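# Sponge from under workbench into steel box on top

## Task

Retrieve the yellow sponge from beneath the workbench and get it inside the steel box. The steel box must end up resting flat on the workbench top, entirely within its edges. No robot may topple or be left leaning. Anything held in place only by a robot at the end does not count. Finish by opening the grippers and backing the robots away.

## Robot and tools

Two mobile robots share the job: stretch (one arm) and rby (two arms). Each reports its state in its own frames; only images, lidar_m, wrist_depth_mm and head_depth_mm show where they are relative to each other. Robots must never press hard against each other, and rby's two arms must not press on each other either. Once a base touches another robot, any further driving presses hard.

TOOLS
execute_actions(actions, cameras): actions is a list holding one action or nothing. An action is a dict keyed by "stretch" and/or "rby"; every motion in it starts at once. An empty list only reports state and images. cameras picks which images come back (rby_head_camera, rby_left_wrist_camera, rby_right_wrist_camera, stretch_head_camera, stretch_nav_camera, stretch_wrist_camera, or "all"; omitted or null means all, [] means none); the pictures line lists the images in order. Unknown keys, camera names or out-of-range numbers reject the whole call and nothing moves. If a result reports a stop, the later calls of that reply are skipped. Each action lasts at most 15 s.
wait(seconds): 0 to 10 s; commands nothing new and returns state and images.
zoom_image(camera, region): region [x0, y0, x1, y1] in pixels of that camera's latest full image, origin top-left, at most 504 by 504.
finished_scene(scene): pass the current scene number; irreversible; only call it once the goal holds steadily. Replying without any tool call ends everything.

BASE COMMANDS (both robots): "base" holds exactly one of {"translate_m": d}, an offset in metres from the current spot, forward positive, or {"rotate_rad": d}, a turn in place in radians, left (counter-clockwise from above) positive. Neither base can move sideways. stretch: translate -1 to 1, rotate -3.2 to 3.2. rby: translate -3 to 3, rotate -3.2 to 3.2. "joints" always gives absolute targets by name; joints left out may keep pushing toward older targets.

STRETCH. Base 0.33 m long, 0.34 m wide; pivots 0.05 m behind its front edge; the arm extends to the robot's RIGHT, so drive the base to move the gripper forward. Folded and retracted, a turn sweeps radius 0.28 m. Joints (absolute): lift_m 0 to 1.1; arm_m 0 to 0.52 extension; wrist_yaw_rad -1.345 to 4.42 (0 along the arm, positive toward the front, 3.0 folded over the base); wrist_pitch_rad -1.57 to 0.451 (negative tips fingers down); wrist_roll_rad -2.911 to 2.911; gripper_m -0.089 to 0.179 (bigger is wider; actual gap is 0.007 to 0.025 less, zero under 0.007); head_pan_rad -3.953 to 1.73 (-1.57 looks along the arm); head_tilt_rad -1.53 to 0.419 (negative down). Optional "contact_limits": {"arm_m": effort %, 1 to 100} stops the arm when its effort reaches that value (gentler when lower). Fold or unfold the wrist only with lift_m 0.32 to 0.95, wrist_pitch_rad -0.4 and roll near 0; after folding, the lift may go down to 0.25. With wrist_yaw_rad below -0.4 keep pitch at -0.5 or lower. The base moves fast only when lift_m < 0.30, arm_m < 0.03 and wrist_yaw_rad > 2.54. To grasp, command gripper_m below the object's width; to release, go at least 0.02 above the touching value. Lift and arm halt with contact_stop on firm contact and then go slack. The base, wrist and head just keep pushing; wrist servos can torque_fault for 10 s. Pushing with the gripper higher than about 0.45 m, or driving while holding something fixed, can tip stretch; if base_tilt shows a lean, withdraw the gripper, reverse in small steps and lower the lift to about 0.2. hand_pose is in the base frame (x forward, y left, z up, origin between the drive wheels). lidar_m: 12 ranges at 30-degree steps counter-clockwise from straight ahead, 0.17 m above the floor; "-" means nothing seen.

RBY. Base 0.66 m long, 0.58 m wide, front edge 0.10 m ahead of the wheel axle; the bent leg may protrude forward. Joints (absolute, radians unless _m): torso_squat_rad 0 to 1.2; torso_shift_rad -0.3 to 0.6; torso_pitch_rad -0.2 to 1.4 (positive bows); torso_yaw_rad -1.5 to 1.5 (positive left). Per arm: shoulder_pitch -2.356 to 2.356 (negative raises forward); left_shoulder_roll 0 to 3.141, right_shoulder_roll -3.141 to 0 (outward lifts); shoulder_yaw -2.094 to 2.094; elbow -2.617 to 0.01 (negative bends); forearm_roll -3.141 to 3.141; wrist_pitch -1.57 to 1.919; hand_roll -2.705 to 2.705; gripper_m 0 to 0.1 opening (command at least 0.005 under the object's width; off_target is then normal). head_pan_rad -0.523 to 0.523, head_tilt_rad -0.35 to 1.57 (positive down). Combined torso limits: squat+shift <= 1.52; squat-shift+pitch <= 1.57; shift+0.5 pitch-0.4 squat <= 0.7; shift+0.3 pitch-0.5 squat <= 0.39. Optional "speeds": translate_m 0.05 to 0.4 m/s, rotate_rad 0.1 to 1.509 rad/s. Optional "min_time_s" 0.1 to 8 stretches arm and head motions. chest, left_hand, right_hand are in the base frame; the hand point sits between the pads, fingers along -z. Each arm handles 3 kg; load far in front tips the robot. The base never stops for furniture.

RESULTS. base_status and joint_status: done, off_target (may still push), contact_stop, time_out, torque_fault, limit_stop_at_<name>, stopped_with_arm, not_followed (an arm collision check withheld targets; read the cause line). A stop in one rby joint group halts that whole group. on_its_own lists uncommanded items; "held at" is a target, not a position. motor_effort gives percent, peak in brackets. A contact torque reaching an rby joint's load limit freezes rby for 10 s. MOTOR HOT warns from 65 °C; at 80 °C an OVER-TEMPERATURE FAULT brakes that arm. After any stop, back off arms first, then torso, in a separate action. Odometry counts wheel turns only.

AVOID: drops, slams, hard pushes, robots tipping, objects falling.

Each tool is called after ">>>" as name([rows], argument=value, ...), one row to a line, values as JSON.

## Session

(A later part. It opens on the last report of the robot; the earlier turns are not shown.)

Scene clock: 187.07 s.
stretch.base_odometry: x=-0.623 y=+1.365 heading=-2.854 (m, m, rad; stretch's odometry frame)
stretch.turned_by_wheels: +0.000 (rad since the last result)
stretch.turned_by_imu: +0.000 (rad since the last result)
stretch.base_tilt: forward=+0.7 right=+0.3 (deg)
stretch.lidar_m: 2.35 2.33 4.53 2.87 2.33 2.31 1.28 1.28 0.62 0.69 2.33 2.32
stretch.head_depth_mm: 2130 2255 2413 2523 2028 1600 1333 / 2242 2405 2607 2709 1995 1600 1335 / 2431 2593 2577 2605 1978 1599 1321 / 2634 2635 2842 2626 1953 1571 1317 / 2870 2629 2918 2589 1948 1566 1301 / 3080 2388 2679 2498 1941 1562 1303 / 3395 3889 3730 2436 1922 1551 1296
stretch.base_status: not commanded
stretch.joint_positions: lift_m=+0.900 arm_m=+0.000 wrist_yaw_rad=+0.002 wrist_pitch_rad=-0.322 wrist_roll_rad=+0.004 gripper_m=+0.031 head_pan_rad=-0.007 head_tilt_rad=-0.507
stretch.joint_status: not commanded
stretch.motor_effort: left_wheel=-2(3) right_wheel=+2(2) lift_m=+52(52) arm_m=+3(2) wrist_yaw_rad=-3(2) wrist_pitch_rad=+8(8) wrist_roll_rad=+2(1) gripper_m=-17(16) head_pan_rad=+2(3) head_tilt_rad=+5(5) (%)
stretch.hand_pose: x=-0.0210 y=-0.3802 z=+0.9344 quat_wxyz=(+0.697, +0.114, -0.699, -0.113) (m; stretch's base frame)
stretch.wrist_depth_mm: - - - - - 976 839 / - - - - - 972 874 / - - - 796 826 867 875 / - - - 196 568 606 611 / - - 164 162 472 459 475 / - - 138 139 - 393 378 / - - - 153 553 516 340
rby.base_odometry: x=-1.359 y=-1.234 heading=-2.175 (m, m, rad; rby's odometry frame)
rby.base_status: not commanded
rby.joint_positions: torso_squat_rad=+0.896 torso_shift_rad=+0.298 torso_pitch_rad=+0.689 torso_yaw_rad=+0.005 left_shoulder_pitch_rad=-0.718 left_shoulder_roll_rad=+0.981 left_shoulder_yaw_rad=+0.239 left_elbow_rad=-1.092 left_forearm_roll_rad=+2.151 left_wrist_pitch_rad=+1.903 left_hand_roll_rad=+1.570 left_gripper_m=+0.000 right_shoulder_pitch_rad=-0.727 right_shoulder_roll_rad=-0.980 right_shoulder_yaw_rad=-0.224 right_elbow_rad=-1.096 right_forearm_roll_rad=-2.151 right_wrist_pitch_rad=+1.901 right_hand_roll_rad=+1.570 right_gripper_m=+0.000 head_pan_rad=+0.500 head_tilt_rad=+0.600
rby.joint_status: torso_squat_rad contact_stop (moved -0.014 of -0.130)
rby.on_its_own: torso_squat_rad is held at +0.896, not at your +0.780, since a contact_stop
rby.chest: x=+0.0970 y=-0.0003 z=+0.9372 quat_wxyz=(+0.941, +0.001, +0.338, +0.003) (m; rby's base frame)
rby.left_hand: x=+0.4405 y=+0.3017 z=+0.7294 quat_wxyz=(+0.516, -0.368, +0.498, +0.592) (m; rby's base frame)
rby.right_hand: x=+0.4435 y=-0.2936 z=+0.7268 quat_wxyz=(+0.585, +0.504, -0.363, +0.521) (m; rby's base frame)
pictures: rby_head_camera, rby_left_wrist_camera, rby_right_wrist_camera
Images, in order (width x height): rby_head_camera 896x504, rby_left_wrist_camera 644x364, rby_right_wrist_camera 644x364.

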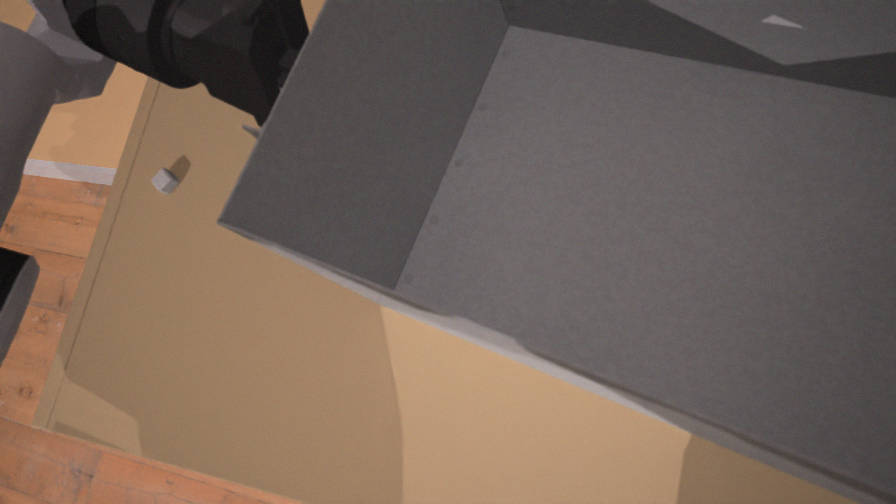

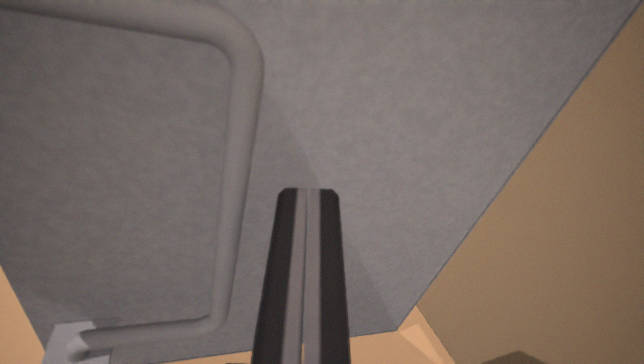

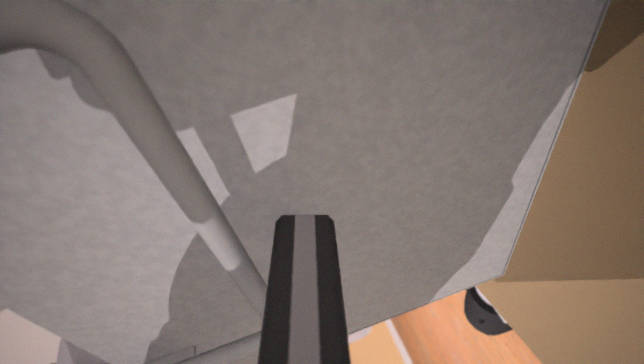

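>>> execute_actions([
  {"rby":{"base":{"translate_m":-0.04},"speeds":{"translate_m":0.05}}},
], cameras=[])

>>> execute_actions([
  {"rby":{"joints":{"left_shoulder_pitch_rad":-0.727,"left_shoulder_roll_rad":0.975,"left_shoulder_yaw_rad":0.224,"left_elbow_rad":-1.096,"right_shoulder_roll_rad":-0.97}}},
], cameras=[])

>>> execute_actions([
  {"rby":{"joints":{"torso_squat_rad":0.75,"torso_yaw_rad":0}}},
], cameras=["rby_head_camera","rby_left_wrist_camera","rby_right_wrist_camera"])

Scene clock: 189.73 s.
stretch.base_odometry: x=-0.623 y=+1.365 heading=-2.854 (m, m, rad; stretch's odometry frame)
stretch.turned_by_wheels: +0.000 (rad since the last result)
stretch.turned_by_imu: +0.000 (rad since the last result)
stretch.base_tilt: forward=+0.6 right=+0.2 (deg)
stretch.lidar_m: 2.34 2.32 4.55 2.86 2.33 2.30 1.28 1.28 0.62 0.69 2.33 2.31
stretch.head_depth_mm: 2107 2259 2418 2539 2018 1594 1324 / 2288 2438 2638 2696 1986 1574 1329 / 2415 2600 2565 2649 1988 1576 1327 / 2625 2729 2883 2659 1973 1582 1318 / 2883 2652 3032 2574 1962 1575 1306 / 3046 2344 2642 2522 1945 1554 1305 / 3474 3843 3780 2461 1904 1557 1298
stretch.base_status: not commanded
stretch.joint_positions: lift_m=+0.900 arm_m=+0.000 wrist_yaw_rad=+0.002 wrist_pitch_rad=-0.322 wrist_roll_rad=+0.004 gripper_m=+0.031 head_pan_rad=-0.007 head_tilt_rad=-0.507
stretch.joint_status: not commanded
stretch.motor_effort: left_wheel=-2(2) right_wheel=+2(2) lift_m=+52(52) arm_m=+2(3) wrist_yaw_rad=-2(3) wrist_pitch_rad=+8(8) wrist_roll_rad=+1(2) gripper_m=-16(15) head_pan_rad=+3(2) head_tilt_rad=+4(5) (%)
stretch.hand_pose: x=-0.0210 y=-0.3802 z=+0.9344 quat_wxyz=(+0.697, +0.114, -0.699, -0.113) (m; stretch's base frame)
stretch.wrist_depth_mm: - - - - - 943 840 / - - - - - 962 865 / - - - 787 823 861 859 / - - - 195 577 591 624 / - - 164 162 472 457 472 / - - 138 139 - 387 381 / - - - 153 568 520 342
rby.base_odometry: x=-1.337 y=-1.201 heading=-2.175 (m, m, rad; rby's odometry frame)
rby.base_status: done
rby.joint_positions: torso_squat_rad=+0.896 torso_shift_rad=+0.299 torso_pitch_rad=+0.690 torso_yaw_rad=+0.004 left_shoulder_pitch_rad=-0.727 left_shoulder_roll_rad=+0.985 left_shoulder_yaw_rad=+0.240 left_elbow_rad=-1.096 left_forearm_roll_rad=+2.151 left_wrist_pitch_rad=+1.903 left_hand_roll_rad=+1.570 left_gripper_m=+0.000 right_shoulder_pitch_rad=-0.727 right_shoulder_roll_rad=-0.980 right_shoulder_yaw_rad=-0.224 right_elbow_rad=-1.096 right_forearm_roll_rad=-2.151 right_wrist_pitch_rad=+1.901 right_hand_roll_rad=+1.570 right_gripper_m=+0.000 head_pan_rad=+0.500 head_tilt_rad=+0.600
rby.joint_status: not commanded
rby.on_its_own: torso_squat_rad is held at +0.896, not at your +0.780, since a contact_stop
rby.chest: x=+0.0978 y=-0.0009 z=+0.9370 quat_wxyz=(+0.941, +0.001, +0.338, +0.002) (m; rby's base frame)
rby.left_hand: x=+0.4442 y=+0.2998 z=+0.7326 quat_wxyz=(+0.522, -0.369, +0.495, +0.589) (m; rby's base frame)
rby.right_hand: x=+0.4434 y=-0.2947 z=+0.7261 quat_wxyz=(+0.586, +0.504, -0.364, +0.520) (m; rby's base frame)
pictures: none
No camera images: the call's "cameras" was empty. Leave "cameras" out to get every camera's image.

Scene clock: 190.40 s.
stretch.base_odometry: x=-0.623 y=+1.365 heading=-2.854 (m, m, rad; stretch's odometry frame)
stretch.turned_by_wheels: +0.000 (rad since the last result)
stretch.turned_by_imu: +0.000 (rad since the last result)
stretch.base_tilt: forward=+0.6 right=+0.5 (deg)
stretch.lidar_m: 2.35 2.32 4.54 2.86 2.33 2.31 1.28 1.28 0.62 0.69 2.33 2.32
stretch.head_depth_mm: 2118 2233 2408 2530 1999 1603 1340 / 2269 2418 2647 2657 1997 1602 1335 / 2418 2560 2576 2663 1985 1598 1329 / 2630 2647 2879 2653 1976 1585 1315 / 2830 2662 3000 2588 1953 1578 1308 / 3096 2334 2655 2516 1944 1574 1303 / 3503 3756 3766 2433 1923 1557 1305
stretch.base_status: not commanded
stretch.joint_positions: lift_m=+0.900 arm_m=+0.000 wrist_yaw_rad=+0.002 wrist_pitch_rad=-0.322 wrist_roll_rad=+0.004 gripper_m=+0.031 head_pan_rad=-0.007 head_tilt_rad=-0.507
stretch.joint_status: not commanded
stretch.motor_effort: left_wheel=-2(2) right_wheel=+2(2) lift_m=+52(52) arm_m=+2(3) wrist_yaw_rad=-2(1) wrist_pitch_rad=+8(8) wrist_roll_rad=+2(2) gripper_m=-15(15) head_pan_rad=+3(3) head_tilt_rad=+5(5) (%)
stretch.hand_pose: x=-0.0210 y=-0.3802 z=+0.9344 quat_wxyz=(+0.697, +0.114, -0.699, -0.113) (m; stretch's base frame)
stretch.wrist_depth_mm: - - - - - 955 834 / - - - - - 986 885 / - - - 798 833 842 854 / - - - 196 573 598 622 / - - 163 161 475 463 467 / - - 138 140 - 386 379 / - - - 153 560 512 346
rby.base_odometry: x=-1.337 y=-1.201 heading=-2.175 (m, m, rad; rby's odometry frame)
rby.base_status: not commanded
rby.joint_positions: torso_squat_rad=+0.896 torso_shift_rad=+0.299 torso_pitch_rad=+0.690 torso_yaw_rad=+0.004 left_shoulder_pitch_rad=-0.727 left_shoulder_roll_rad=+0.975 left_shoulder_yaw_rad=+0.224 left_elbow_rad=-1.096 left_forearm_roll_rad=+2.151 left_wrist_pitch_rad=+1.903 left_hand_roll_rad=+1.570 left_gripper_m=+0.000 right_shoulder_pitch_rad=-0.727 right_shoulder_roll_rad=-0.970 right_shoulder_yaw_rad=-0.224 right_elbow_rad=-1.096 right_forearm_roll_rad=-2.151 right_wrist_pitch_rad=+1.901 right_hand_roll_rad=+1.570 right_gripper_m=+0.000 head_pan_rad=+0.500 head_tilt_rad=+0.600
rby.joint_status: all done
rby.on_its_own: torso_squat_rad is held at +0.896, not at your +0.780, since a contact_stop
rby.chest: x=+0.0978 y=-0.0009 z=+0.9370 quat_wxyz=(+0.941, +0.001, +0.338, +0.002) (m; rby's base frame)
rby.left_hand: x=+0.4412 y=+0.2951 z=+0.7279 quat_wxyz=(+0.520, -0.364, +0.503, +0.587) (m; rby's base frame)
rby.right_hand: x=+0.4428 y=-0.2920 z=+0.7247 quat_wxyz=(+0.584, +0.507, -0.366, +0.518) (m; rby's base frame)
pictures: none
No camera images: the call's "cameras" was empty. Leave "cameras" out to get every camera's image.

Scene clock: 191.67 s.
stretch.base_odometry: x=-0.623 y=+1.365 heading=-2.854 (m, m, rad; stretch's odometry frame)
stretch.turned_by_wheels: +0.000 (rad since the last result)
stretch.turned_by_imu: +0.000 (rad since the last result)
stretch.base_tilt: forward=+0.6 right=+0.2 (deg)
stretch.lidar_m: 2.34 2.32 4.56 2.86 2.33 2.31 1.28 1.28 0.62 0.69 2.32 2.32
stretch.head_depth_mm: 2105 2245 2409 2513 2038 1594 1334 / 2277 2428 2591 2649 2006 1599 1338 / 2434 2569 2588 2620 1989 1585 1313 / 2637 2658 2897 2616 1965 1572 1314 / 2829 2688 3017 2607 1974 1557 1303 / 3084 2404 2571 2508 1944 1568 1309 / 3393 3816 3837 2401 1927 1545 1291
stretch.base_status: not commanded
stretch.joint_positions: lift_m=+0.900 arm_m=+0.000 wrist_yaw_rad=+0.002 wrist_pitch_rad=-0.322 wrist_roll_rad=+0.004 gripper_m=+0.031 head_pan_rad=-0.007 head_tilt_rad=-0.507
stretch.joint_status: not commanded
stretch.motor_effort: left_wheel=-2(3) right_wheel=+2(2) lift_m=+52(52) arm_m=+2(3) wrist_yaw_rad=-2(2) wrist_pitch_rad=+8(8) wrist_roll_rad=+2(2) gripper_m=-15(16) head_pan_rad=+3(2) head_tilt_rad=+5(4) (%)
stretch.hand_pose: x=-0.0210 y=-0.3802 z=+0.9344 quat_wxyz=(+0.697, +0.114, -0.699, -0.113) (m; stretch's base frame)
stretch.wrist_depth_mm: - - - - - 994 845 / - - - - - 979 885 / - - - 814 835 867 857 / - - - 196 576 598 625 / - - 164 161 472 459 474 / - - 138 141 - 391 381 / - - - 153 572 520 343
rby.base_odometry: x=-1.337 y=-1.201 heading=-2.175 (m, m, rad; rby's odometry frame)
rby.base_status: not commanded
rby.joint_positions: torso_squat_rad=+0.750 torso_shift_rad=+0.300 torso_pitch_rad=+0.691 torso_yaw_rad=+0.000 left_shoulder_pitch_rad=-0.724 left_shoulder_roll_rad=+0.975 left_shoulder_yaw_rad=+0.222 left_elbow_rad=-1.095 left_forearm_roll_rad=+2.149 left_wrist_pitch_rad=+1.904 left_hand_roll_rad=+1.570 left_gripper_m=-0.001 right_shoulder_pitch_rad=-0.725 right_shoulder_roll_rad=-0.970 right_shoulder_yaw_rad=-0.223 right_elbow_rad=-1.095 right_forearm_roll_rad=-2.149 right_wrist_pitch_rad=+1.901 right_hand_roll_rad=+1.570 right_gripper_m=+0.000 head_pan_rad=+0.500 head_tilt_rad=+0.600
rby.joint_status: all done
rby.chest: x=+0.1205 y=-0.0010 z=+1.0083 quat_wxyz=(+0.941, +0.001, +0.339, +0.000) (m; rby's base frame)
rby.left_hand: x=+0.4631 y=+0.2936 z=+0.7964 quat_wxyz=(+0.519, -0.361, +0.505, +0.587) (m; rby's base frame)
rby.right_hand: x=+0.4636 y=-0.2941 z=+0.7948 quat_wxyz=(+0.587, +0.507, -0.364, +0.516) (m; rby's base frame)
pictures: rby_head_camera, rby_left_wrist_camera, rby_right_wrist_camera
Images, in order (width x height): rby_head_camera 896x504, rby_left_wrist_camera 644x364, rby_right_wrist_camera 644x364.

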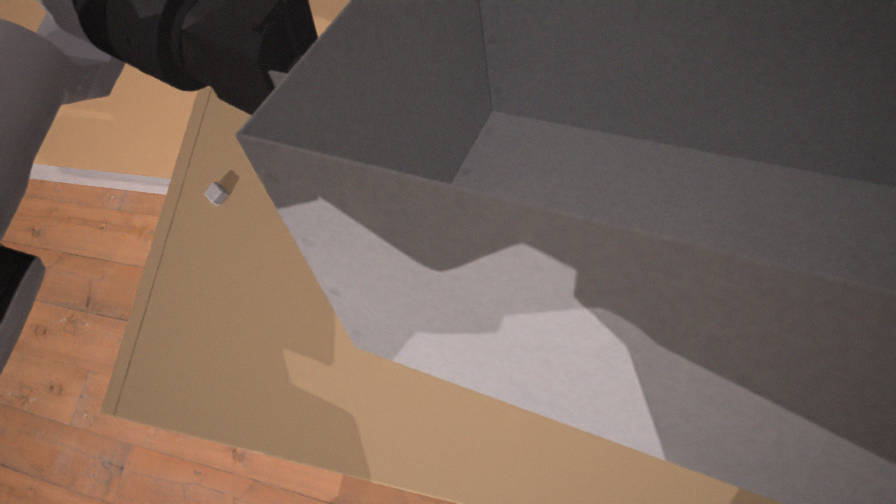

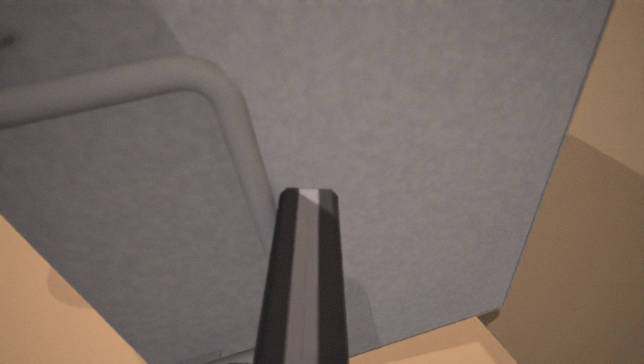

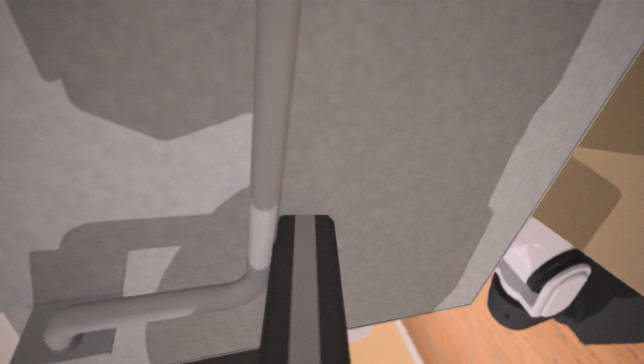

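>>> execute_actions([
  {"rby":{"joints":{"torso_squat_rad":0.88}}},
], cameras=[])

>>> execute_actions([
  {"rby":{"base":{"translate_m":0.03},"speeds":{"translate_m":0.05}}},
], cameras=[])

>>> execute_actions([
  {"rby":{"joints":{"torso_squat_rad":0.7,"torso_shift_rad":0.25,"head_pan_rad":0,"head_tilt_rad":0.4}}},
], cameras=["rby_head_camera","rby_left_wrist_camera","rby_right_wrist_camera"])

Scene clock: 193.50 s.
stretch.base_odometry: x=-0.623 y=+1.365 heading=-2.854 (m, m, rad; stretch's odometry frame)
stretch.turned_by_wheels: +0.000 (rad since the last result)
stretch.turned_by_imu: +0.000 (rad since the last result)
stretch.base_tilt: forward=+0.6 right=+0.5 (deg)
stretch.lidar_m: 2.35 2.32 4.54 2.87 2.34 2.31 1.28 1.28 0.62 0.69 2.32 2.32
stretch.head_depth_mm: 2110 2237 2407 2537 2035 1605 1323 / 2253 2419 2580 2630 2003 1602 1335 / 2461 2563 2543 2611 1973 1587 1329 / 2648 2700 2866 2609 1970 1590 1313 / 2840 2608 2990 2608 1976 1565 1308 / 3119 2366 2640 2506 1955 1569 1307 / 3574 3910 3778 2406 1940 1553 1301
stretch.base_status: not commanded
stretch.joint_positions: lift_m=+0.900 arm_m=+0.000 wrist_yaw_rad=+0.002 wrist_pitch_rad=-0.322 wrist_roll_rad=+0.004 gripper_m=+0.031 head_pan_rad=-0.007 head_tilt_rad=-0.507
stretch.joint_status: not commanded
stretch.motor_effort: left_wheel=-2(2) right_wheel=+2(2) lift_m=+52(52) arm_m=+3(3) wrist_yaw_rad=-3(2) wrist_pitch_rad=+8(8) wrist_roll_rad=+2(2) gripper_m=-16(15) head_pan_rad=+2(3) head_tilt_rad=+4(5) (%)
stretch.hand_pose: x=-0.0210 y=-0.3802 z=+0.9344 quat_wxyz=(+0.697, +0.114, -0.699, -0.113) (m; stretch's base frame)
stretch.wrist_depth_mm: - - - - - 937 813 / - - - - - 969 852 / - - - 786 809 864 871 / - - - 194 574 601 628 / - - 163 161 475 458 472 / - - 138 140 - 389 376 / - - - 152 571 523 341
rby.base_odometry: x=-1.337 y=-1.201 heading=-2.175 (m, m, rad; rby's odometry frame)
rby.base_status: not commanded
rby.joint_positions: torso_squat_rad=+0.880 torso_shift_rad=+0.299 torso_pitch_rad=+0.690 torso_yaw_rad=+0.000 left_shoulder_pitch_rad=-0.727 left_shoulder_roll_rad=+0.975 left_shoulder_yaw_rad=+0.224 left_elbow_rad=-1.096 left_forearm_roll_rad=+2.151 left_wrist_pitch_rad=+1.903 left_hand_roll_rad=+1.570 left_gripper_m=+0.000 right_shoulder_pitch_rad=-0.726 right_shoulder_roll_rad=-0.970 right_shoulder_yaw_rad=-0.223 right_elbow_rad=-1.096 right_forearm_roll_rad=-2.151 right_wrist_pitch_rad=+1.901 right_hand_roll_rad=+1.570 right_gripper_m=+0.000 head_pan_rad=+0.500 head_tilt_rad=+0.600
rby.joint_status: all done
rby.chest: x=+0.1004 y=-0.0009 z=+0.9454 quat_wxyz=(+0.941, +0.001, +0.338, +0.000) (m; rby's base frame)
rby.left_hand: x=+0.4445 y=+0.2935 z=+0.7354 quat_wxyz=(+0.520, -0.363, +0.504, +0.586) (m; rby's base frame)
rby.right_hand: x=+0.4444 y=-0.2934 z=+0.7333 quat_wxyz=(+0.585, +0.506, -0.365, +0.517) (m; rby's base frame)
pictures: none
No camera images: the call's "cameras" was empty. Leave "cameras" out to get every camera's image.

Scene clock: 194.67 s.
stretch.base_odometry: x=-0.623 y=+1.365 heading=-2.854 (m, m, rad; stretch's odometry frame)
stretch.turned_by_wheels: +0.000 (rad since the last result)
stretch.turned_by_imu: +0.000 (rad since the last result)
stretch.base_tilt: forward=+0.6 right=+0.3 (deg)
stretch.lidar_m: 2.35 2.32 4.56 2.86 2.34 2.31 1.28 1.28 0.62 0.69 2.33 2.31
stretch.head_depth_mm: 2118 2252 2379 2550 2007 1603 1333 / 2262 2445 2602 2688 2030 1589 1327 / 2404 2598 2623 2608 1957 1584 1323 / 2584 2754 2911 2614 1978 1574 1315 / 2842 2485 2991 2573 1955 1571 1313 / 3095 2419 2653 2540 1940 1550 1297 / 3423 3871 3768 2431 1929 1544 1283
stretch.base_status: not commanded
stretch.joint_positions: lift_m=+0.900 arm_m=+0.000 wrist_yaw_rad=+0.002 wrist_pitch_rad=-0.322 wrist_roll_rad=+0.004 gripper_m=+0.031 head_pan_rad=-0.007 head_tilt_rad=-0.507
stretch.joint_status: not commanded
stretch.motor_effort: left_wheel=-2(2) right_wheel=+2(2) lift_m=+52(52) arm_m=+3(3) wrist_yaw_rad=-2(2) wrist_pitch_rad=+8(8) wrist_roll_rad=+2(2) gripper_m=-15(16) head_pan_rad=+3(2) head_tilt_rad=+5(4) (%)
stretch.hand_pose: x=-0.0210 y=-0.3802 z=+0.9344 quat_wxyz=(+0.697, +0.114, -0.699, -0.113) (m; stretch's base frame)
stretch.wrist_depth_mm: - - - - - 960 819 / - - - - - 961 873 / - - - 798 810 857 858 / - - - 196 588 606 614 / - - 163 162 464 464 466 / - - 138 139 - 388 378 / - - - 154 571 527 341
rby.base_odometry: x=-1.354 y=-1.225 heading=-2.174 (m, m, rad; rby's odometry frame)
rby.base_status: done
rby.joint_positions: torso_squat_rad=+0.880 torso_shift_rad=+0.299 torso_pitch_rad=+0.690 torso_yaw_rad=+0.000 left_shoulder_pitch_rad=-0.727 left_shoulder_roll_rad=+0.975 left_shoulder_yaw_rad=+0.224 left_elbow_rad=-1.096 left_forearm_roll_rad=+2.151 left_wrist_pitch_rad=+1.903 left_hand_roll_rad=+1.570 left_gripper_m=+0.000 right_shoulder_pitch_rad=-0.727 right_shoulder_roll_rad=-0.970 right_shoulder_yaw_rad=-0.223 right_elbow_rad=-1.096 right_forearm_roll_rad=-2.151 right_wrist_pitch_rad=+1.901 right_hand_roll_rad=+1.570 right_gripper_m=+0.000 head_pan_rad=+0.500 head_tilt_rad=+0.600
rby.joint_status: not commanded
rby.chest: x=+0.1004 y=-0.0009 z=+0.9454 quat_wxyz=(+0.941, +0.001, +0.338, +0.000) (m; rby's base frame)
rby.left_hand: x=+0.4445 y=+0.2936 z=+0.7354 quat_wxyz=(+0.520, -0.363, +0.504, +0.586) (m; rby's base frame)
rby.right_hand: x=+0.4444 y=-0.2934 z=+0.7333 quat_wxyz=(+0.585, +0.506, -0.365, +0.517) (m; rby's base frame)
pictures: none
No camera images: the call's "cameras" was empty. Leave "cameras" out to get every camera's image.

Scene clock: 196.07 s.
stretch.base_odometry: x=-0.623 y=+1.365 heading=-2.854 (m, m, rad; stretch's odometry frame)
stretch.turned_by_wheels: +0.000 (rad since the last result)
stretch.turned_by_imu: +0.000 (rad since the last result)
stretch.base_tilt: forward=+0.6 right=+0.3 (deg)
stretch.lidar_m: 2.35 2.32 4.56 2.86 2.33 2.31 1.28 1.28 0.62 0.69 2.33 2.32
stretch.head_depth_mm: 2122 2266 2385 2529 2018 1614 1332 / 2271 2431 2608 2657 1983 1586 1332 / 2434 2570 2585 2606 1988 1595 1317 / 2608 2625 2859 2587 1960 1582 1319 / 2798 2728 2980 2578 1939 1574 1312 / 2967 2362 2657 2513 1933 1553 1291 / 3451 3865 3667 2464 1923 1559 1298
stretch.base_status: not commanded
stretch.joint_positions: lift_m=+0.900 arm_m=+0.000 wrist_yaw_rad=+0.002 wrist_pitch_rad=-0.322 wrist_roll_rad=+0.004 gripper_m=+0.031 head_pan_rad=-0.007 head_tilt_rad=-0.507
stretch.joint_status: not commanded
stretch.motor_effort: left_wheel=-2(3) right_wheel=+2(2) lift_m=+52(52) arm_m=+3(3) wrist_yaw_rad=-2(2) wrist_pitch_rad=+8(8) wrist_roll_rad=+1(2) gripper_m=-15(16) head_pan_rad=+2(3) head_tilt_rad=+4(4) (%)
stretch.hand_pose: x=-0.0210 y=-0.3802 z=+0.9344 quat_wxyz=(+0.697, +0.114, -0.699, -0.113) (m; stretch's base frame)
stretch.wrist_depth_mm: - - - - - 963 842 / - - - - - 972 865 / - - - 800 821 881 865 / - - - 196 587 596 623 / - - 163 162 479 449 473 / - - 138 139 - 391 376 / - - - 153 564 510 339
rby.base_odometry: x=-1.354 y=-1.225 heading=-2.174 (m, m, rad; rby's odometry frame)
rby.base_status: not commanded
rby.joint_positions: torso_squat_rad=+0.700 torso_shift_rad=+0.251 torso_pitch_rad=+0.691 torso_yaw_rad=+0.000 left_shoulder_pitch_rad=-0.723 left_shoulder_roll_rad=+0.974 left_shoulder_yaw_rad=+0.222 left_elbow_rad=-1.094 left_forearm_roll_rad=+2.150 left_wrist_pitch_rad=+1.903 left_hand_roll_rad=+1.570 left_gripper_m=-0.001 right_shoulder_pitch_rad=-0.725 right_shoulder_roll_rad=-0.969 right_shoulder_yaw_rad=-0.223 right_elbow_rad=-1.095 right_forearm_roll_rad=-2.149 right_wrist_pitch_rad=+1.901 right_hand_roll_rad=+1.570 right_gripper_m=+0.000 head_pan_rad=+0.000 head_tilt_rad=+0.400
rby.joint_status: all done
rby.chest: x=+0.1020 y=-0.0009 z=+1.0376 quat_wxyz=(+0.941, +0.001, +0.339, +0.000) (m; rby's base frame)
rby.left_hand: x=+0.4446 y=+0.2939 z=+0.8253 quat_wxyz=(+0.518, -0.362, +0.505, +0.588) (m; rby's base frame)
rby.right_hand: x=+0.4453 y=-0.2935 z=+0.8243 quat_wxyz=(+0.587, +0.507, -0.364, +0.516) (m; rby's base frame)
pictures: rby_head_camera, rby_left_wrist_camera, rby_right_wrist_camera
Images, in order (width x height): rby_head_camera 896x504, rby_left_wrist_camera 644x364, rby_right_wrist_camera 644x364.

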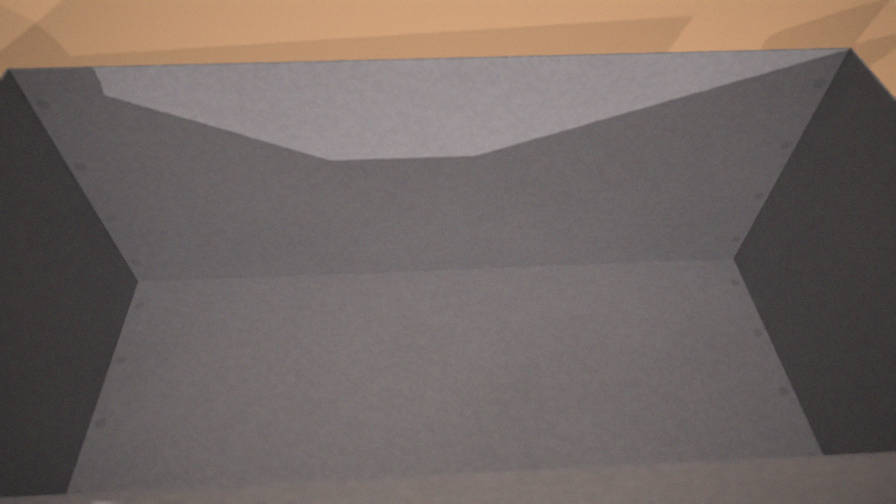

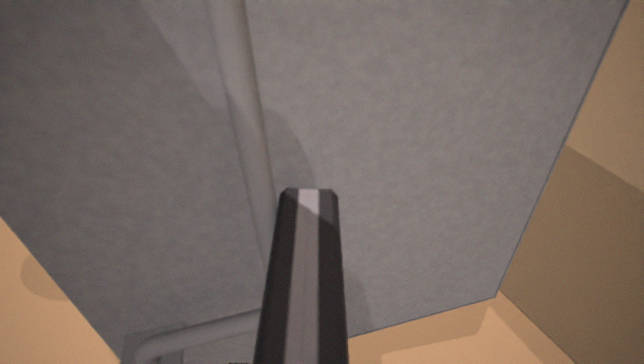

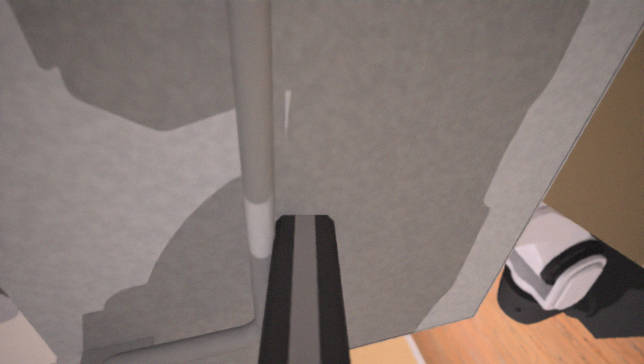

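>>> execute_actions([
  {"rby":{"joints":{"torso_squat_rad":0.5}}},
], cameras=[])

>>> execute_actions([
  {"rby":{"base":{"translate_m":-0.7},"speeds":{"translate_m":0.12},"joints":{"head_tilt_rad":0.55}}},
], cameras=["rby_head_camera","rby_left_wrist_camera","rby_right_wrist_camera","stretch_head_camera"])

Scene clock: 197.73 s.
stretch.base_odometry: x=-0.623 y=+1.365 heading=-2.854 (m, m, rad; stretch's odometry frame)
stretch.turned_by_wheels: +0.000 (rad since the last result)
stretch.turned_by_imu: +0.000 (rad since the last result)
stretch.base_tilt: forward=+0.7 right=+0.4 (deg)
stretch.lidar_m: 2.34 2.33 4.54 2.87 2.33 2.31 1.28 1.28 0.62 0.68 2.32 2.31
stretch.head_depth_mm: 2109 2247 2379 2545 1990 1616 1339 / 2266 2425 2589 2676 2016 1620 1330 / 2428 2566 2582 2616 1999 1583 1311 / 2577 2613 2880 2655 1946 1580 1303 / 2783 2706 2974 2586 1957 1566 1309 / 2984 2359 2647 2502 1936 1556 1305 / 3504 3892 3852 2470 1947 1547 1292
stretch.base_status: not commanded
stretch.joint_positions: lift_m=+0.900 arm_m=+0.000 wrist_yaw_rad=+0.002 wrist_pitch_rad=-0.322 wrist_roll_rad=+0.004 gripper_m=+0.031 head_pan_rad=-0.007 head_tilt_rad=-0.507
stretch.joint_status: not commanded
stretch.motor_effort: left_wheel=-2(3) right_wheel=+2(2) lift_m=+52(52) arm_m=+3(3) wrist_yaw_rad=-3(3) wrist_pitch_rad=+8(8) wrist_roll_rad=+2(2) gripper_m=-16(16) head_pan_rad=+2(2) head_tilt_rad=+4(4) (%)
stretch.hand_pose: x=-0.0210 y=-0.3802 z=+0.9344 quat_wxyz=(+0.697, +0.114, -0.699, -0.113) (m; stretch's base frame)
stretch.wrist_depth_mm: - - - - - 948 854 / - - - - - 993 841 / - - - 791 820 858 855 / - - - 194 564 604 622 / - - 164 162 468 460 470 / - - 138 139 - 388 382 / - - - 153 577 520 339
rby.base_odometry: x=-1.353 y=-1.225 heading=-2.173 (m, m, rad; rby's odometry frame)
rby.base_status: not commanded
rby.joint_positions: torso_squat_rad=+0.624 torso_shift_rad=+0.249 torso_pitch_rad=+0.693 torso_yaw_rad=+0.003 left_shoulder_pitch_rad=-0.715 left_shoulder_roll_rad=+0.968 left_shoulder_yaw_rad=+0.221 left_elbow_rad=-1.091 left_forearm_roll_rad=+2.150 left_wrist_pitch_rad=+1.903 left_hand_roll_rad=+1.570 left_gripper_m=-0.001 right_shoulder_pitch_rad=-0.725 right_shoulder_roll_rad=-0.969 right_shoulder_yaw_rad=-0.223 right_elbow_rad=-1.095 right_forearm_roll_rad=-2.149 right_wrist_pitch_rad=+1.901 right_hand_roll_rad=+1.570 right_gripper_m=+0.000 head_pan_rad=+0.000 head_tilt_rad=+0.400
rby.joint_status: torso_squat_rad contact_stop (moved -0.076 of -0.200)
rby.on_its_own: torso_squat_rad is held at +0.624, not at your +0.500, since a contact_stop
rby.chest: x=+0.1097 y=-0.0006 z=+1.0692 quat_wxyz=(+0.941, +0.001, +0.340, +0.002) (m; rby's base frame)
rby.left_hand: x=+0.4483 y=+0.2951 z=+0.8529 quat_wxyz=(+0.512, -0.360, +0.509, +0.591) (m; rby's base frame)
rby.right_hand: x=+0.4535 y=-0.2922 z=+0.8551 quat_wxyz=(+0.586, +0.508, -0.363, +0.517) (m; rby's base frame)
pictures: none
No camera images: the call's "cameras" was empty. Leave "cameras" out to get every camera's image.

not run: a stop came earlier in this reply.

>>> execute_actions([
  {"rby":{"base":{"translate_m":-0.7},"speeds":{"translate_m":0.12},"joints":{"head_tilt_rad":0.55}}},
], cameras=[])

>>> execute_actions([
  {"rby":{"joints":{"left_shoulder_pitch_rad":-0.725,"left_shoulder_roll_rad":0.965,"left_shoulder_yaw_rad":0.223,"left_elbow_rad":-1.095,"right_shoulder_roll_rad":-0.965}}},
], cameras=[])

>>> execute_actions([
  {"rby":{"joints":{"torso_squat_rad":0.4,"torso_yaw_rad":0,"torso_shift_rad":0.15}}},
], cameras=["rby_head_camera","rby_left_wrist_camera","rby_right_wrist_camera","stretch_head_camera"])

Scene clock: 204.97 s.
stretch.base_odometry: x=-0.623 y=+1.365 heading=-2.854 (m, m, rad; stretch's odometry frame)
stretch.turned_by_wheels: +0.000 (rad since the last result)
stretch.turned_by_imu: +0.001 (rad since the last result)
stretch.base_tilt: forward=+0.5 right=+0.3 (deg)
stretch.lidar_m: 2.37 2.13 4.55 2.86 2.33 2.30 1.28 1.28 0.62 0.69 2.33 2.32
stretch.head_depth_mm: 2103 2242 2403 2527 2008 1612 1325 / 2269 2409 2589 2636 1982 1592 1333 / 2428 2617 2577 2592 2025 1598 1322 / 2612 2845 2951 2615 1961 1574 1307 / 2830 3002 2979 2610 1946 1570 1306 / 3136 2255 3218 2574 1966 1556 1297 / 3420 2110 3781 2557 1924 1549 1295
stretch.base_status: not commanded
stretch.joint_positions: lift_m=+0.900 arm_m=+0.000 wrist_yaw_rad=+0.002 wrist_pitch_rad=-0.322 wrist_roll_rad=+0.004 gripper_m=+0.031 head_pan_rad=-0.007 head_tilt_rad=-0.507
stretch.joint_status: not commanded
stretch.motor_effort: left_wheel=-2(2) right_wheel=+1(1) lift_m=+52(52) arm_m=+3(3) wrist_yaw_rad=-2(2) wrist_pitch_rad=+7(8) wrist_roll_rad=+2(2) gripper_m=-16(16) head_pan_rad=+2(2) head_tilt_rad=+5(5) (%)
stretch.hand_pose: x=-0.0210 y=-0.3802 z=+0.9344 quat_wxyz=(+0.697, +0.114, -0.699, -0.113) (m; stretch's base frame)
stretch.wrist_depth_mm: - - - - - 994 844 / - - - - - - 851 / - - - 801 827 872 858 / - - - 195 573 607 623 / - - 164 162 469 459 471 / - - 138 139 - 385 377 / - - - 153 562 521 342
rby.base_odometry: x=-0.957 y=-0.648 heading=-2.173 (m, m, rad; rby's odometry frame)
rby.base_status: done
rby.joint_positions: torso_squat_rad=+0.623 torso_shift_rad=+0.250 torso_pitch_rad=+0.694 torso_yaw_rad=+0.002 left_shoulder_pitch_rad=-0.725 left_shoulder_roll_rad=+0.975 left_shoulder_yaw_rad=+0.223 left_elbow_rad=-1.095 left_forearm_roll_rad=+2.150 left_wrist_pitch_rad=+1.903 left_hand_roll_rad=+1.570 left_gripper_m=-0.001 right_shoulder_pitch_rad=-0.725 right_shoulder_roll_rad=-0.969 right_shoulder_yaw_rad=-0.223 right_elbow_rad=-1.095 right_forearm_roll_rad=-2.149 right_wrist_pitch_rad=+1.901 right_hand_roll_rad=+1.570 right_gripper_m=+0.000 head_pan_rad=+0.000 head_tilt_rad=+0.550
rby.joint_status: all done
rby.on_its_own: torso_squat_rad is held at +0.624, not at your +0.500, since a contact_stop
rby.chest: x=+0.1107 y=-0.0010 z=+1.0689 quat_wxyz=(+0.940, +0.001, +0.340, +0.001) (m; rby's base frame)
rby.left_hand: x=+0.4529 y=+0.2944 z=+0.8567 quat_wxyz=(+0.518, -0.361, +0.505, +0.588) (m; rby's base frame)
rby.right_hand: x=+0.4537 y=-0.2931 z=+0.8542 quat_wxyz=(+0.587, +0.508, -0.363, +0.516) (m; rby's base frame)
pictures: none
No camera images: the call's "cameras" was empty. Leave "cameras" out to get every camera's image.

Scene clock: 205.50 s.
stretch.base_odometry: x=-0.623 y=+1.365 heading=-2.854 (m, m, rad; stretch's odometry frame)
stretch.turned_by_wheels: +0.000 (rad since the last result)
stretch.turned_by_imu: +0.000 (rad since the last result)
stretch.base_tilt: forward=+0.7 right=+0.2 (deg)
stretch.lidar_m: 2.37 2.13 4.56 2.86 2.34 2.30 1.28 1.28 0.62 0.69 2.33 2.32
stretch.head_depth_mm: 2108 2244 2391 2508 2003 1604 1330 / 2235 2414 2617 2635 2011 1588 1323 / 2421 2603 2585 2628 1989 1591 1319 / 2607 2853 2948 2652 1963 1580 1318 / 2797 3095 3032 2609 1943 1575 1309 / 3104 2319 3242 2598 1947 1564 1298 / 3499 2143 3767 2555 1920 1563 1305
stretch.base_status: not commanded
stretch.joint_positions: lift_m=+0.900 arm_m=+0.000 wrist_yaw_rad=+0.002 wrist_pitch_rad=-0.322 wrist_roll_rad=+0.004 gripper_m=+0.031 head_pan_rad=-0.007 head_tilt_rad=-0.507
stretch.joint_status: not commanded
stretch.motor_effort: left_wheel=-3(2) right_wheel=+2(2) lift_m=+52(52) arm_m=+3(3) wrist_yaw_rad=-2(3) wrist_pitch_rad=+8(8) wrist_roll_rad=+2(2) gripper_m=-16(16) head_pan_rad=+2(3) head_tilt_rad=+5(4) (%)
stretch.hand_pose: x=-0.0210 y=-0.3802 z=+0.9344 quat_wxyz=(+0.697, +0.114, -0.699, -0.113) (m; stretch's base frame)
stretch.wrist_depth_mm: - - - - - 979 828 / - - - - - 973 856 / - - - 796 792 860 828 / - - - 195 569 595 629 / - - 163 162 471 459 467 / - - 138 140 - 389 381 / - - - 154 571 516 343
rby.base_odometry: x=-0.957 y=-0.648 heading=-2.173 (m, m, rad; rby's odometry frame)
rby.base_status: not commanded
rby.joint_positions: torso_squat_rad=+0.623 torso_shift_rad=+0.250 torso_pitch_rad=+0.694 torso_yaw_rad=+0.002 left_shoulder_pitch_rad=-0.723 left_shoulder_roll_rad=+0.965 left_shoulder_yaw_rad=+0.222 left_elbow_rad=-1.094 left_forearm_roll_rad=+2.150 left_wrist_pitch_rad=+1.903 left_hand_roll_rad=+1.570 left_gripper_m=-0.001 right_shoulder_pitch_rad=-0.725 right_shoulder_roll_rad=-0.965 right_shoulder_yaw_rad=-0.223 right_elbow_rad=-1.095 right_forearm_roll_rad=-2.149 right_wrist_pitch_rad=+1.901 right_hand_roll_rad=+1.570 right_gripper_m=+0.000 head_pan_rad=+0.000 head_tilt_rad=+0.550
rby.joint_status: all done
rby.on_its_own: torso_squat_rad is held at +0.624, not at your +0.500, since a contact_stop
rby.chest: x=+0.1107 y=-0.0010 z=+1.0689 quat_wxyz=(+0.940, +0.001, +0.340, +0.001) (m; rby's base frame)
rby.left_hand: x=+0.4517 y=+0.2923 z=+0.8546 quat_wxyz=(+0.515, -0.362, +0.509, +0.588) (m; rby's base frame)
rby.right_hand: x=+0.4533 y=-0.2920 z=+0.8535 quat_wxyz=(+0.586, +0.510, -0.364, +0.514) (m; rby's base frame)
pictures: none
No camera images: the call's "cameras" was empty. Leave "cameras" out to get every camera's image.

Scene clock: 207.10 s.
stretch.base_odometry: x=-0.623 y=+1.365 heading=-2.854 (m, m, rad; stretch's odometry frame)
stretch.turned_by_wheels: +0.000 (rad since the last result)
stretch.turned_by_imu: +0.000 (rad since the last result)
stretch.base_tilt: forward=+0.6 right=+0.2 (deg)
stretch.lidar_m: 2.37 2.13 4.55 2.87 2.33 2.31 1.28 1.28 0.62 0.69 2.33 2.32
stretch.head_depth_mm: 2099 2249 2370 2480 2022 1607 1332 / 2280 2420 2619 2702 2008 1598 1332 / 2406 2631 2590 2644 1980 1577 1317 / 2609 2842 2900 2668 1971 1578 1311 / 2874 3075 3052 2595 1970 1557 1310 / 3113 3052 3189 2590 1941 1549 1299 / 3464 2124 3778 2542 1909 1550 1298
stretch.base_status: not commanded
stretch.joint_positions: lift_m=+0.900 arm_m=+0.000 wrist_yaw_rad=+0.002 wrist_pitch_rad=-0.322 wrist_roll_rad=+0.004 gripper_m=+0.031 head_pan_rad=-0.007 head_tilt_rad=-0.507
stretch.joint_status: not commanded
stretch.motor_effort: left_wheel=-2(2) right_wheel=+2(2) lift_m=+52(52) arm_m=+3(3) wrist_yaw_rad=-2(3) wrist_pitch_rad=+8(8) wrist_roll_rad=+2(1) gripper_m=-16(16) head_pan_rad=+2(2) head_tilt_rad=+5(5) (%)
stretch.hand_pose: x=-0.0210 y=-0.3802 z=+0.9344 quat_wxyz=(+0.697, +0.114, -0.699, -0.113) (m; stretch's base frame)
stretch.wrist_depth_mm: - - - - - 971 823 / - - - - - - 887 / - - - 818 818 885 863 / - - - 194 574 589 616 / - - 163 163 469 460 476 / - - 138 139 - 394 381 / - - - 153 562 526 344
rby.base_odometry: x=-0.957 y=-0.648 heading=-2.173 (m, m, rad; rby's odometry frame)
rby.base_status: not commanded
rby.joint_positions: torso_squat_rad=+0.400 torso_shift_rad=+0.151 torso_pitch_rad=+0.694 torso_yaw_rad=+0.000 left_shoulder_pitch_rad=-0.723 left_shoulder_roll_rad=+0.965 left_shoulder_yaw_rad=+0.222 left_elbow_rad=-1.094 left_forearm_roll_rad=+2.150 left_wrist_pitch_rad=+1.903 left_hand_roll_rad=+1.570 left_gripper_m=-0.001 right_shoulder_pitch_rad=-0.725 right_shoulder_roll_rad=-0.965 right_shoulder_yaw_rad=-0.223 right_elbow_rad=-1.095 right_forearm_roll_rad=-2.149 right_wrist_pitch_rad=+1.901 right_hand_roll_rad=+1.570 right_gripper_m=+0.000 head_pan_rad=+0.000 head_tilt_rad=+0.550
rby.joint_status: all done
rby.chest: x=+0.0667 y=-0.0011 z=+1.1558 quat_wxyz=(+0.940, +0.001, +0.340, +0.000) (m; rby's base frame)
rby.left_hand: x=+0.4081 y=+0.2915 z=+0.9412 quat_wxyz=(+0.515, -0.362, +0.509, +0.587) (m; rby's base frame)
rby.right_hand: x=+0.4090 y=-0.2928 z=+0.9408 quat_wxyz=(+0.586, +0.509, -0.364, +0.514) (m; rby's base frame)
pictures: rby_head_camera, rby_left_wrist_camera, rby_right_wrist_camera, stretch_head_camera (sideways: a quarter turn clockwise sets it upright)
Images, in order (width x height): rby_head_camera 896x504, rby_left_wrist_camera 644x364, rby_right_wrist_camera 644x364, stretch_head_camera 896x504.

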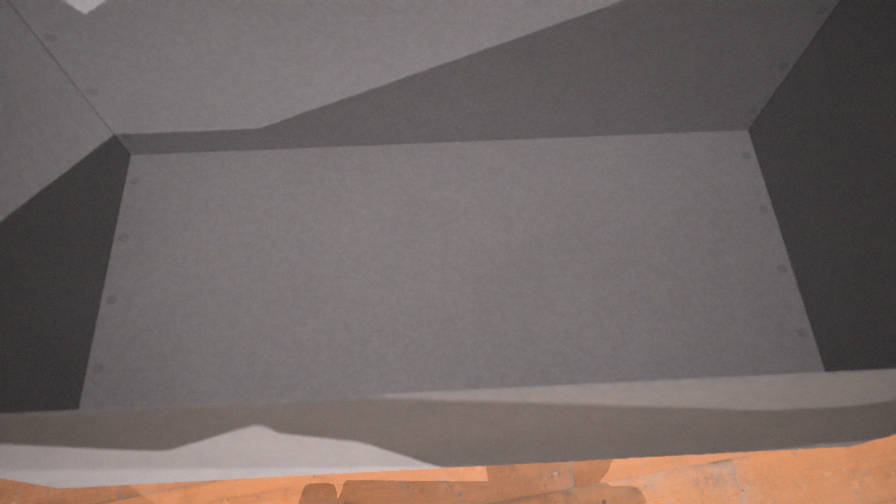

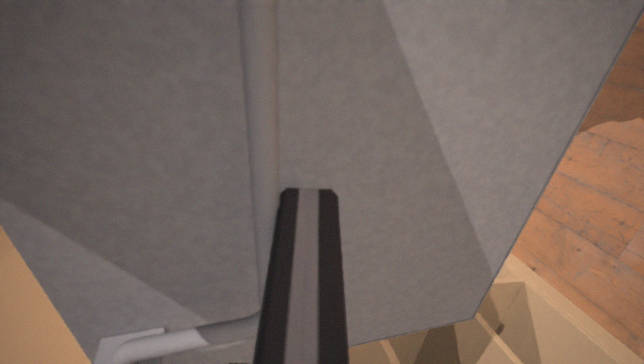

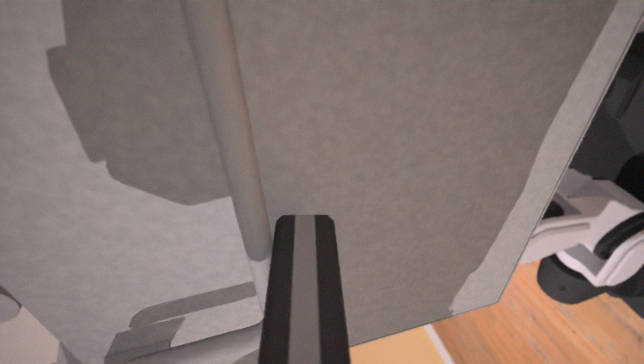

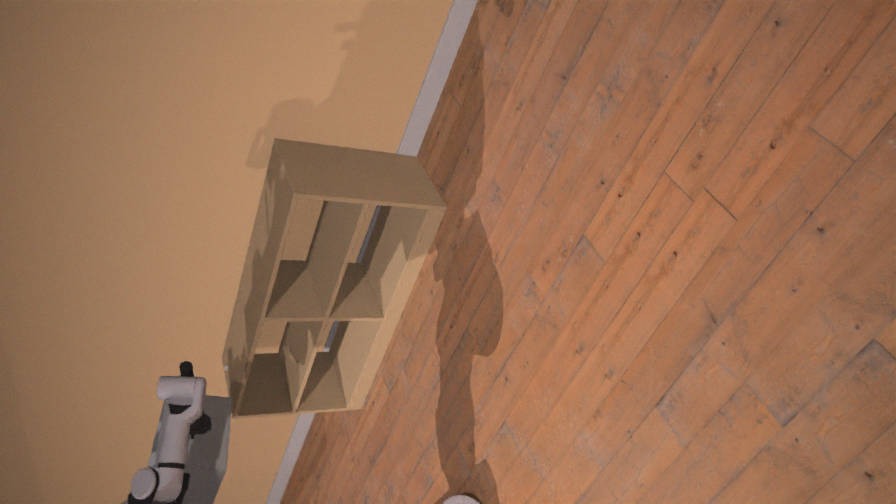

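>>> execute_actions(actions=[])

Scene clock: 210.03 s.
stretch.base_odometry: x=-0.623 y=+1.365 heading=-2.854 (m, m, rad; stretch's odometry frame)
stretch.turned_by_wheels: +0.000 (rad since the last result)
stretch.turned_by_imu: +0.000 (rad since the last result)
stretch.base_tilt: forward=+0.6 right=+0.3 (deg)
stretch.lidar_m: 2.37 2.13 4.55 2.86 2.34 2.31 1.28 1.28 0.62 0.69 2.32 2.32
stretch.head_depth_mm: 2129 2235 2415 2530 2016 1602 1336 / 2229 2373 2612 2658 1983 1616 1319 / 2412 2621 2585 2612 1996 1572 1323 / 2603 2849 2905 2578 2004 1573 1308 / 2838 3087 3026 2622 1963 1578 1307 / 3079 3058 3198 2539 1944 1549 1302 / 3436 2100 3818 2546 1927 1553 1293
stretch.base_status: not commanded
stretch.joint_positions: lift_m=+0.900 arm_m=+0.000 wrist_yaw_rad=+0.002 wrist_pitch_rad=-0.322 wrist_roll_rad=+0.004 gripper_m=+0.031 head_pan_rad=-0.007 head_tilt_rad=-0.507
stretch.joint_status: not commanded
stretch.motor_effort: left_wheel=-2(2) right_wheel=+1(2) lift_m=+52(52) arm_m=+3(3) wrist_yaw_rad=-2(3) wrist_pitch_rad=+8(8) wrist_roll_rad=+2(1) gripper_m=-15(16) head_pan_rad=+3(2) head_tilt_rad=+4(5) (%)
stretch.hand_pose: x=-0.0210 y=-0.3802 z=+0.9344 quat_wxyz=(+0.697, +0.114, -0.699, -0.113) (m; stretch's base frame)
stretch.wrist_depth_mm: - - - - - 956 853 / - - - - - - 862 / - - - 792 817 856 835 / - - - 195 581 598 628 / - - 164 162 472 459 468 / - - 138 139 - 392 380 / - - - 153 563 525 340
rby.base_odometry: x=-0.957 y=-0.648 heading=-2.173 (m, m, rad; rby's odometry frame)
rby.base_status: not commanded
rby.joint_positions: torso_squat_rad=+0.400 torso_shift_rad=+0.151 torso_pitch_rad=+0.694 torso_yaw_rad=+0.000 left_shoulder_pitch_rad=-0.723 left_shoulder_roll_rad=+0.965 left_shoulder_yaw_rad=+0.222 left_elbow_rad=-1.094 left_forearm_roll_rad=+2.150 left_wrist_pitch_rad=+1.903 left_hand_roll_rad=+1.570 left_gripper_m=-0.001 right_shoulder_pitch_rad=-0.725 right_shoulder_roll_rad=-0.965 right_shoulder_yaw_rad=-0.223 right_elbow_rad=-1.095 right_forearm_roll_rad=-2.149 right_wrist_pitch_rad=+1.901 right_hand_roll_rad=+1.570 right_gripper_m=+0.000 head_pan_rad=+0.000 head_tilt_rad=+0.550
rby.joint_status: all done
rby.chest: x=+0.0667 y=-0.0011 z=+1.1558 quat_wxyz=(+0.940, +0.001, +0.340, +0.000) (m; rby's base frame)
rby.left_hand: x=+0.4081 y=+0.2915 z=+0.9412 quat_wxyz=(+0.515, -0.362, +0.509, +0.587) (m; rby's base frame)
rby.right_hand: x=+0.4090 y=-0.2928 z=+0.9408 quat_wxyz=(+0.586, +0.509, -0.364, +0.514) (m; rby's base frame)
pictures: rby_head_camera, rby_left_wrist_camera, rby_right_wrist_camera, stretch_head_camera (sideways: a quarter turn clockwise sets it upright), stretch_nav_camera (sideways: a quarter turn counterclockwise sets it upright), stretch_wrist_camera
Images, in order (width x height): rby_head_camera 896x504, rby_left_wrist_camera 644x364, rby_right_wrist_camera 644x364, stretch_head_camera 896x504, stretch_nav_camera 672x504, stretch_wrist_camera 644x364.

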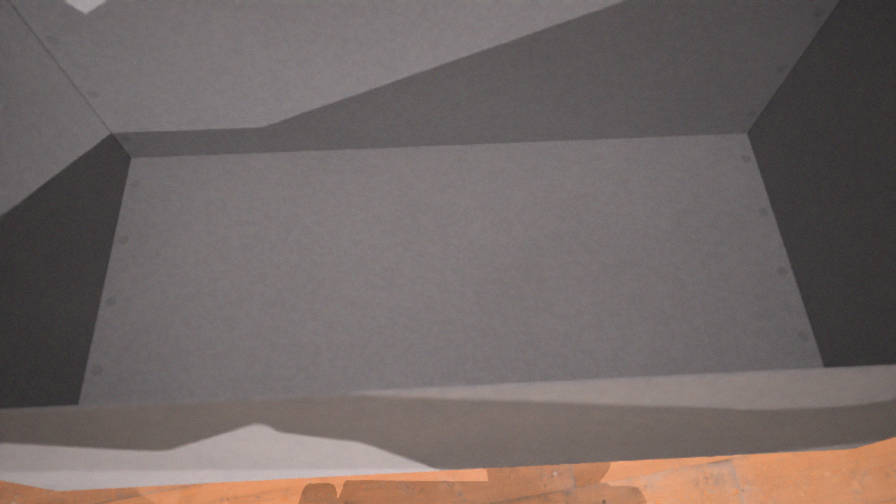

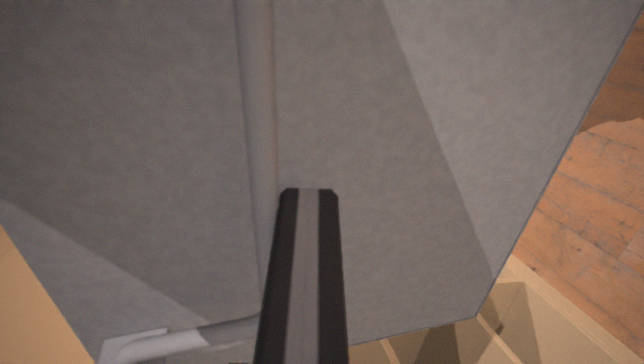

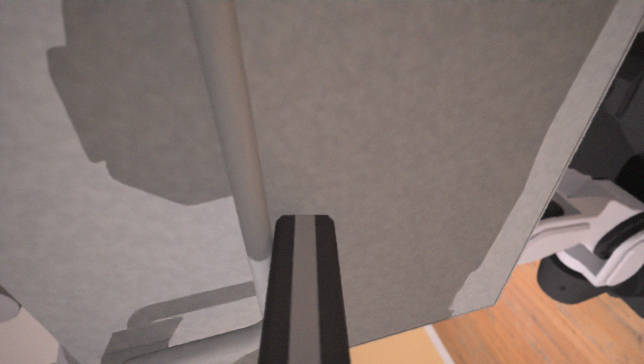

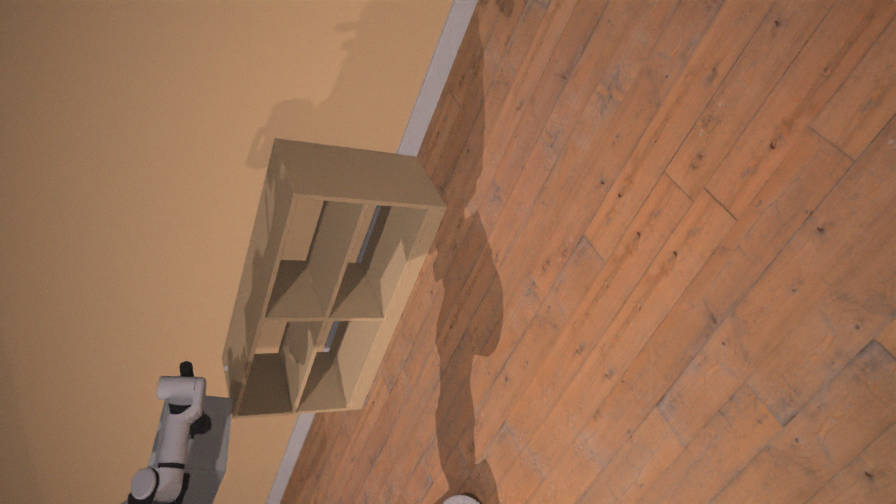

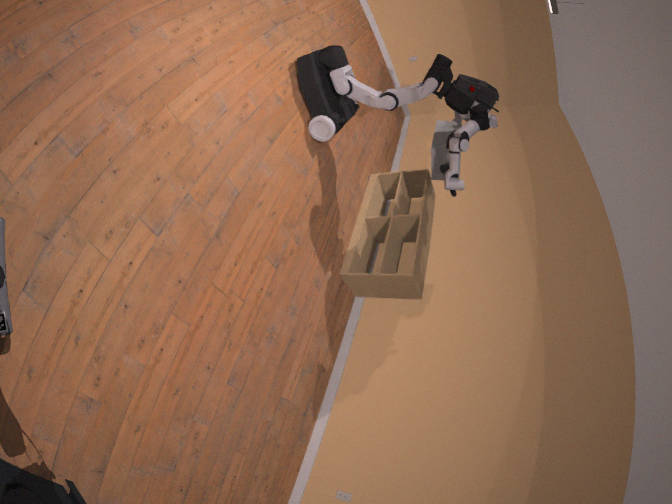

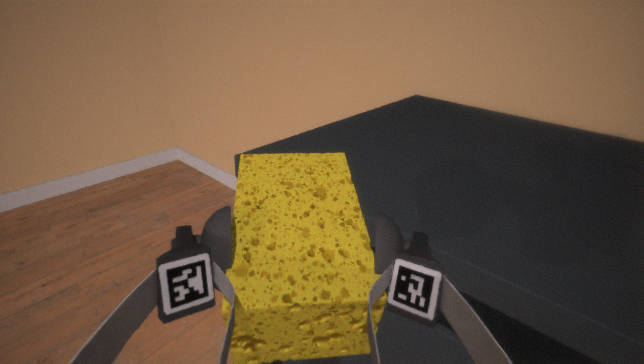

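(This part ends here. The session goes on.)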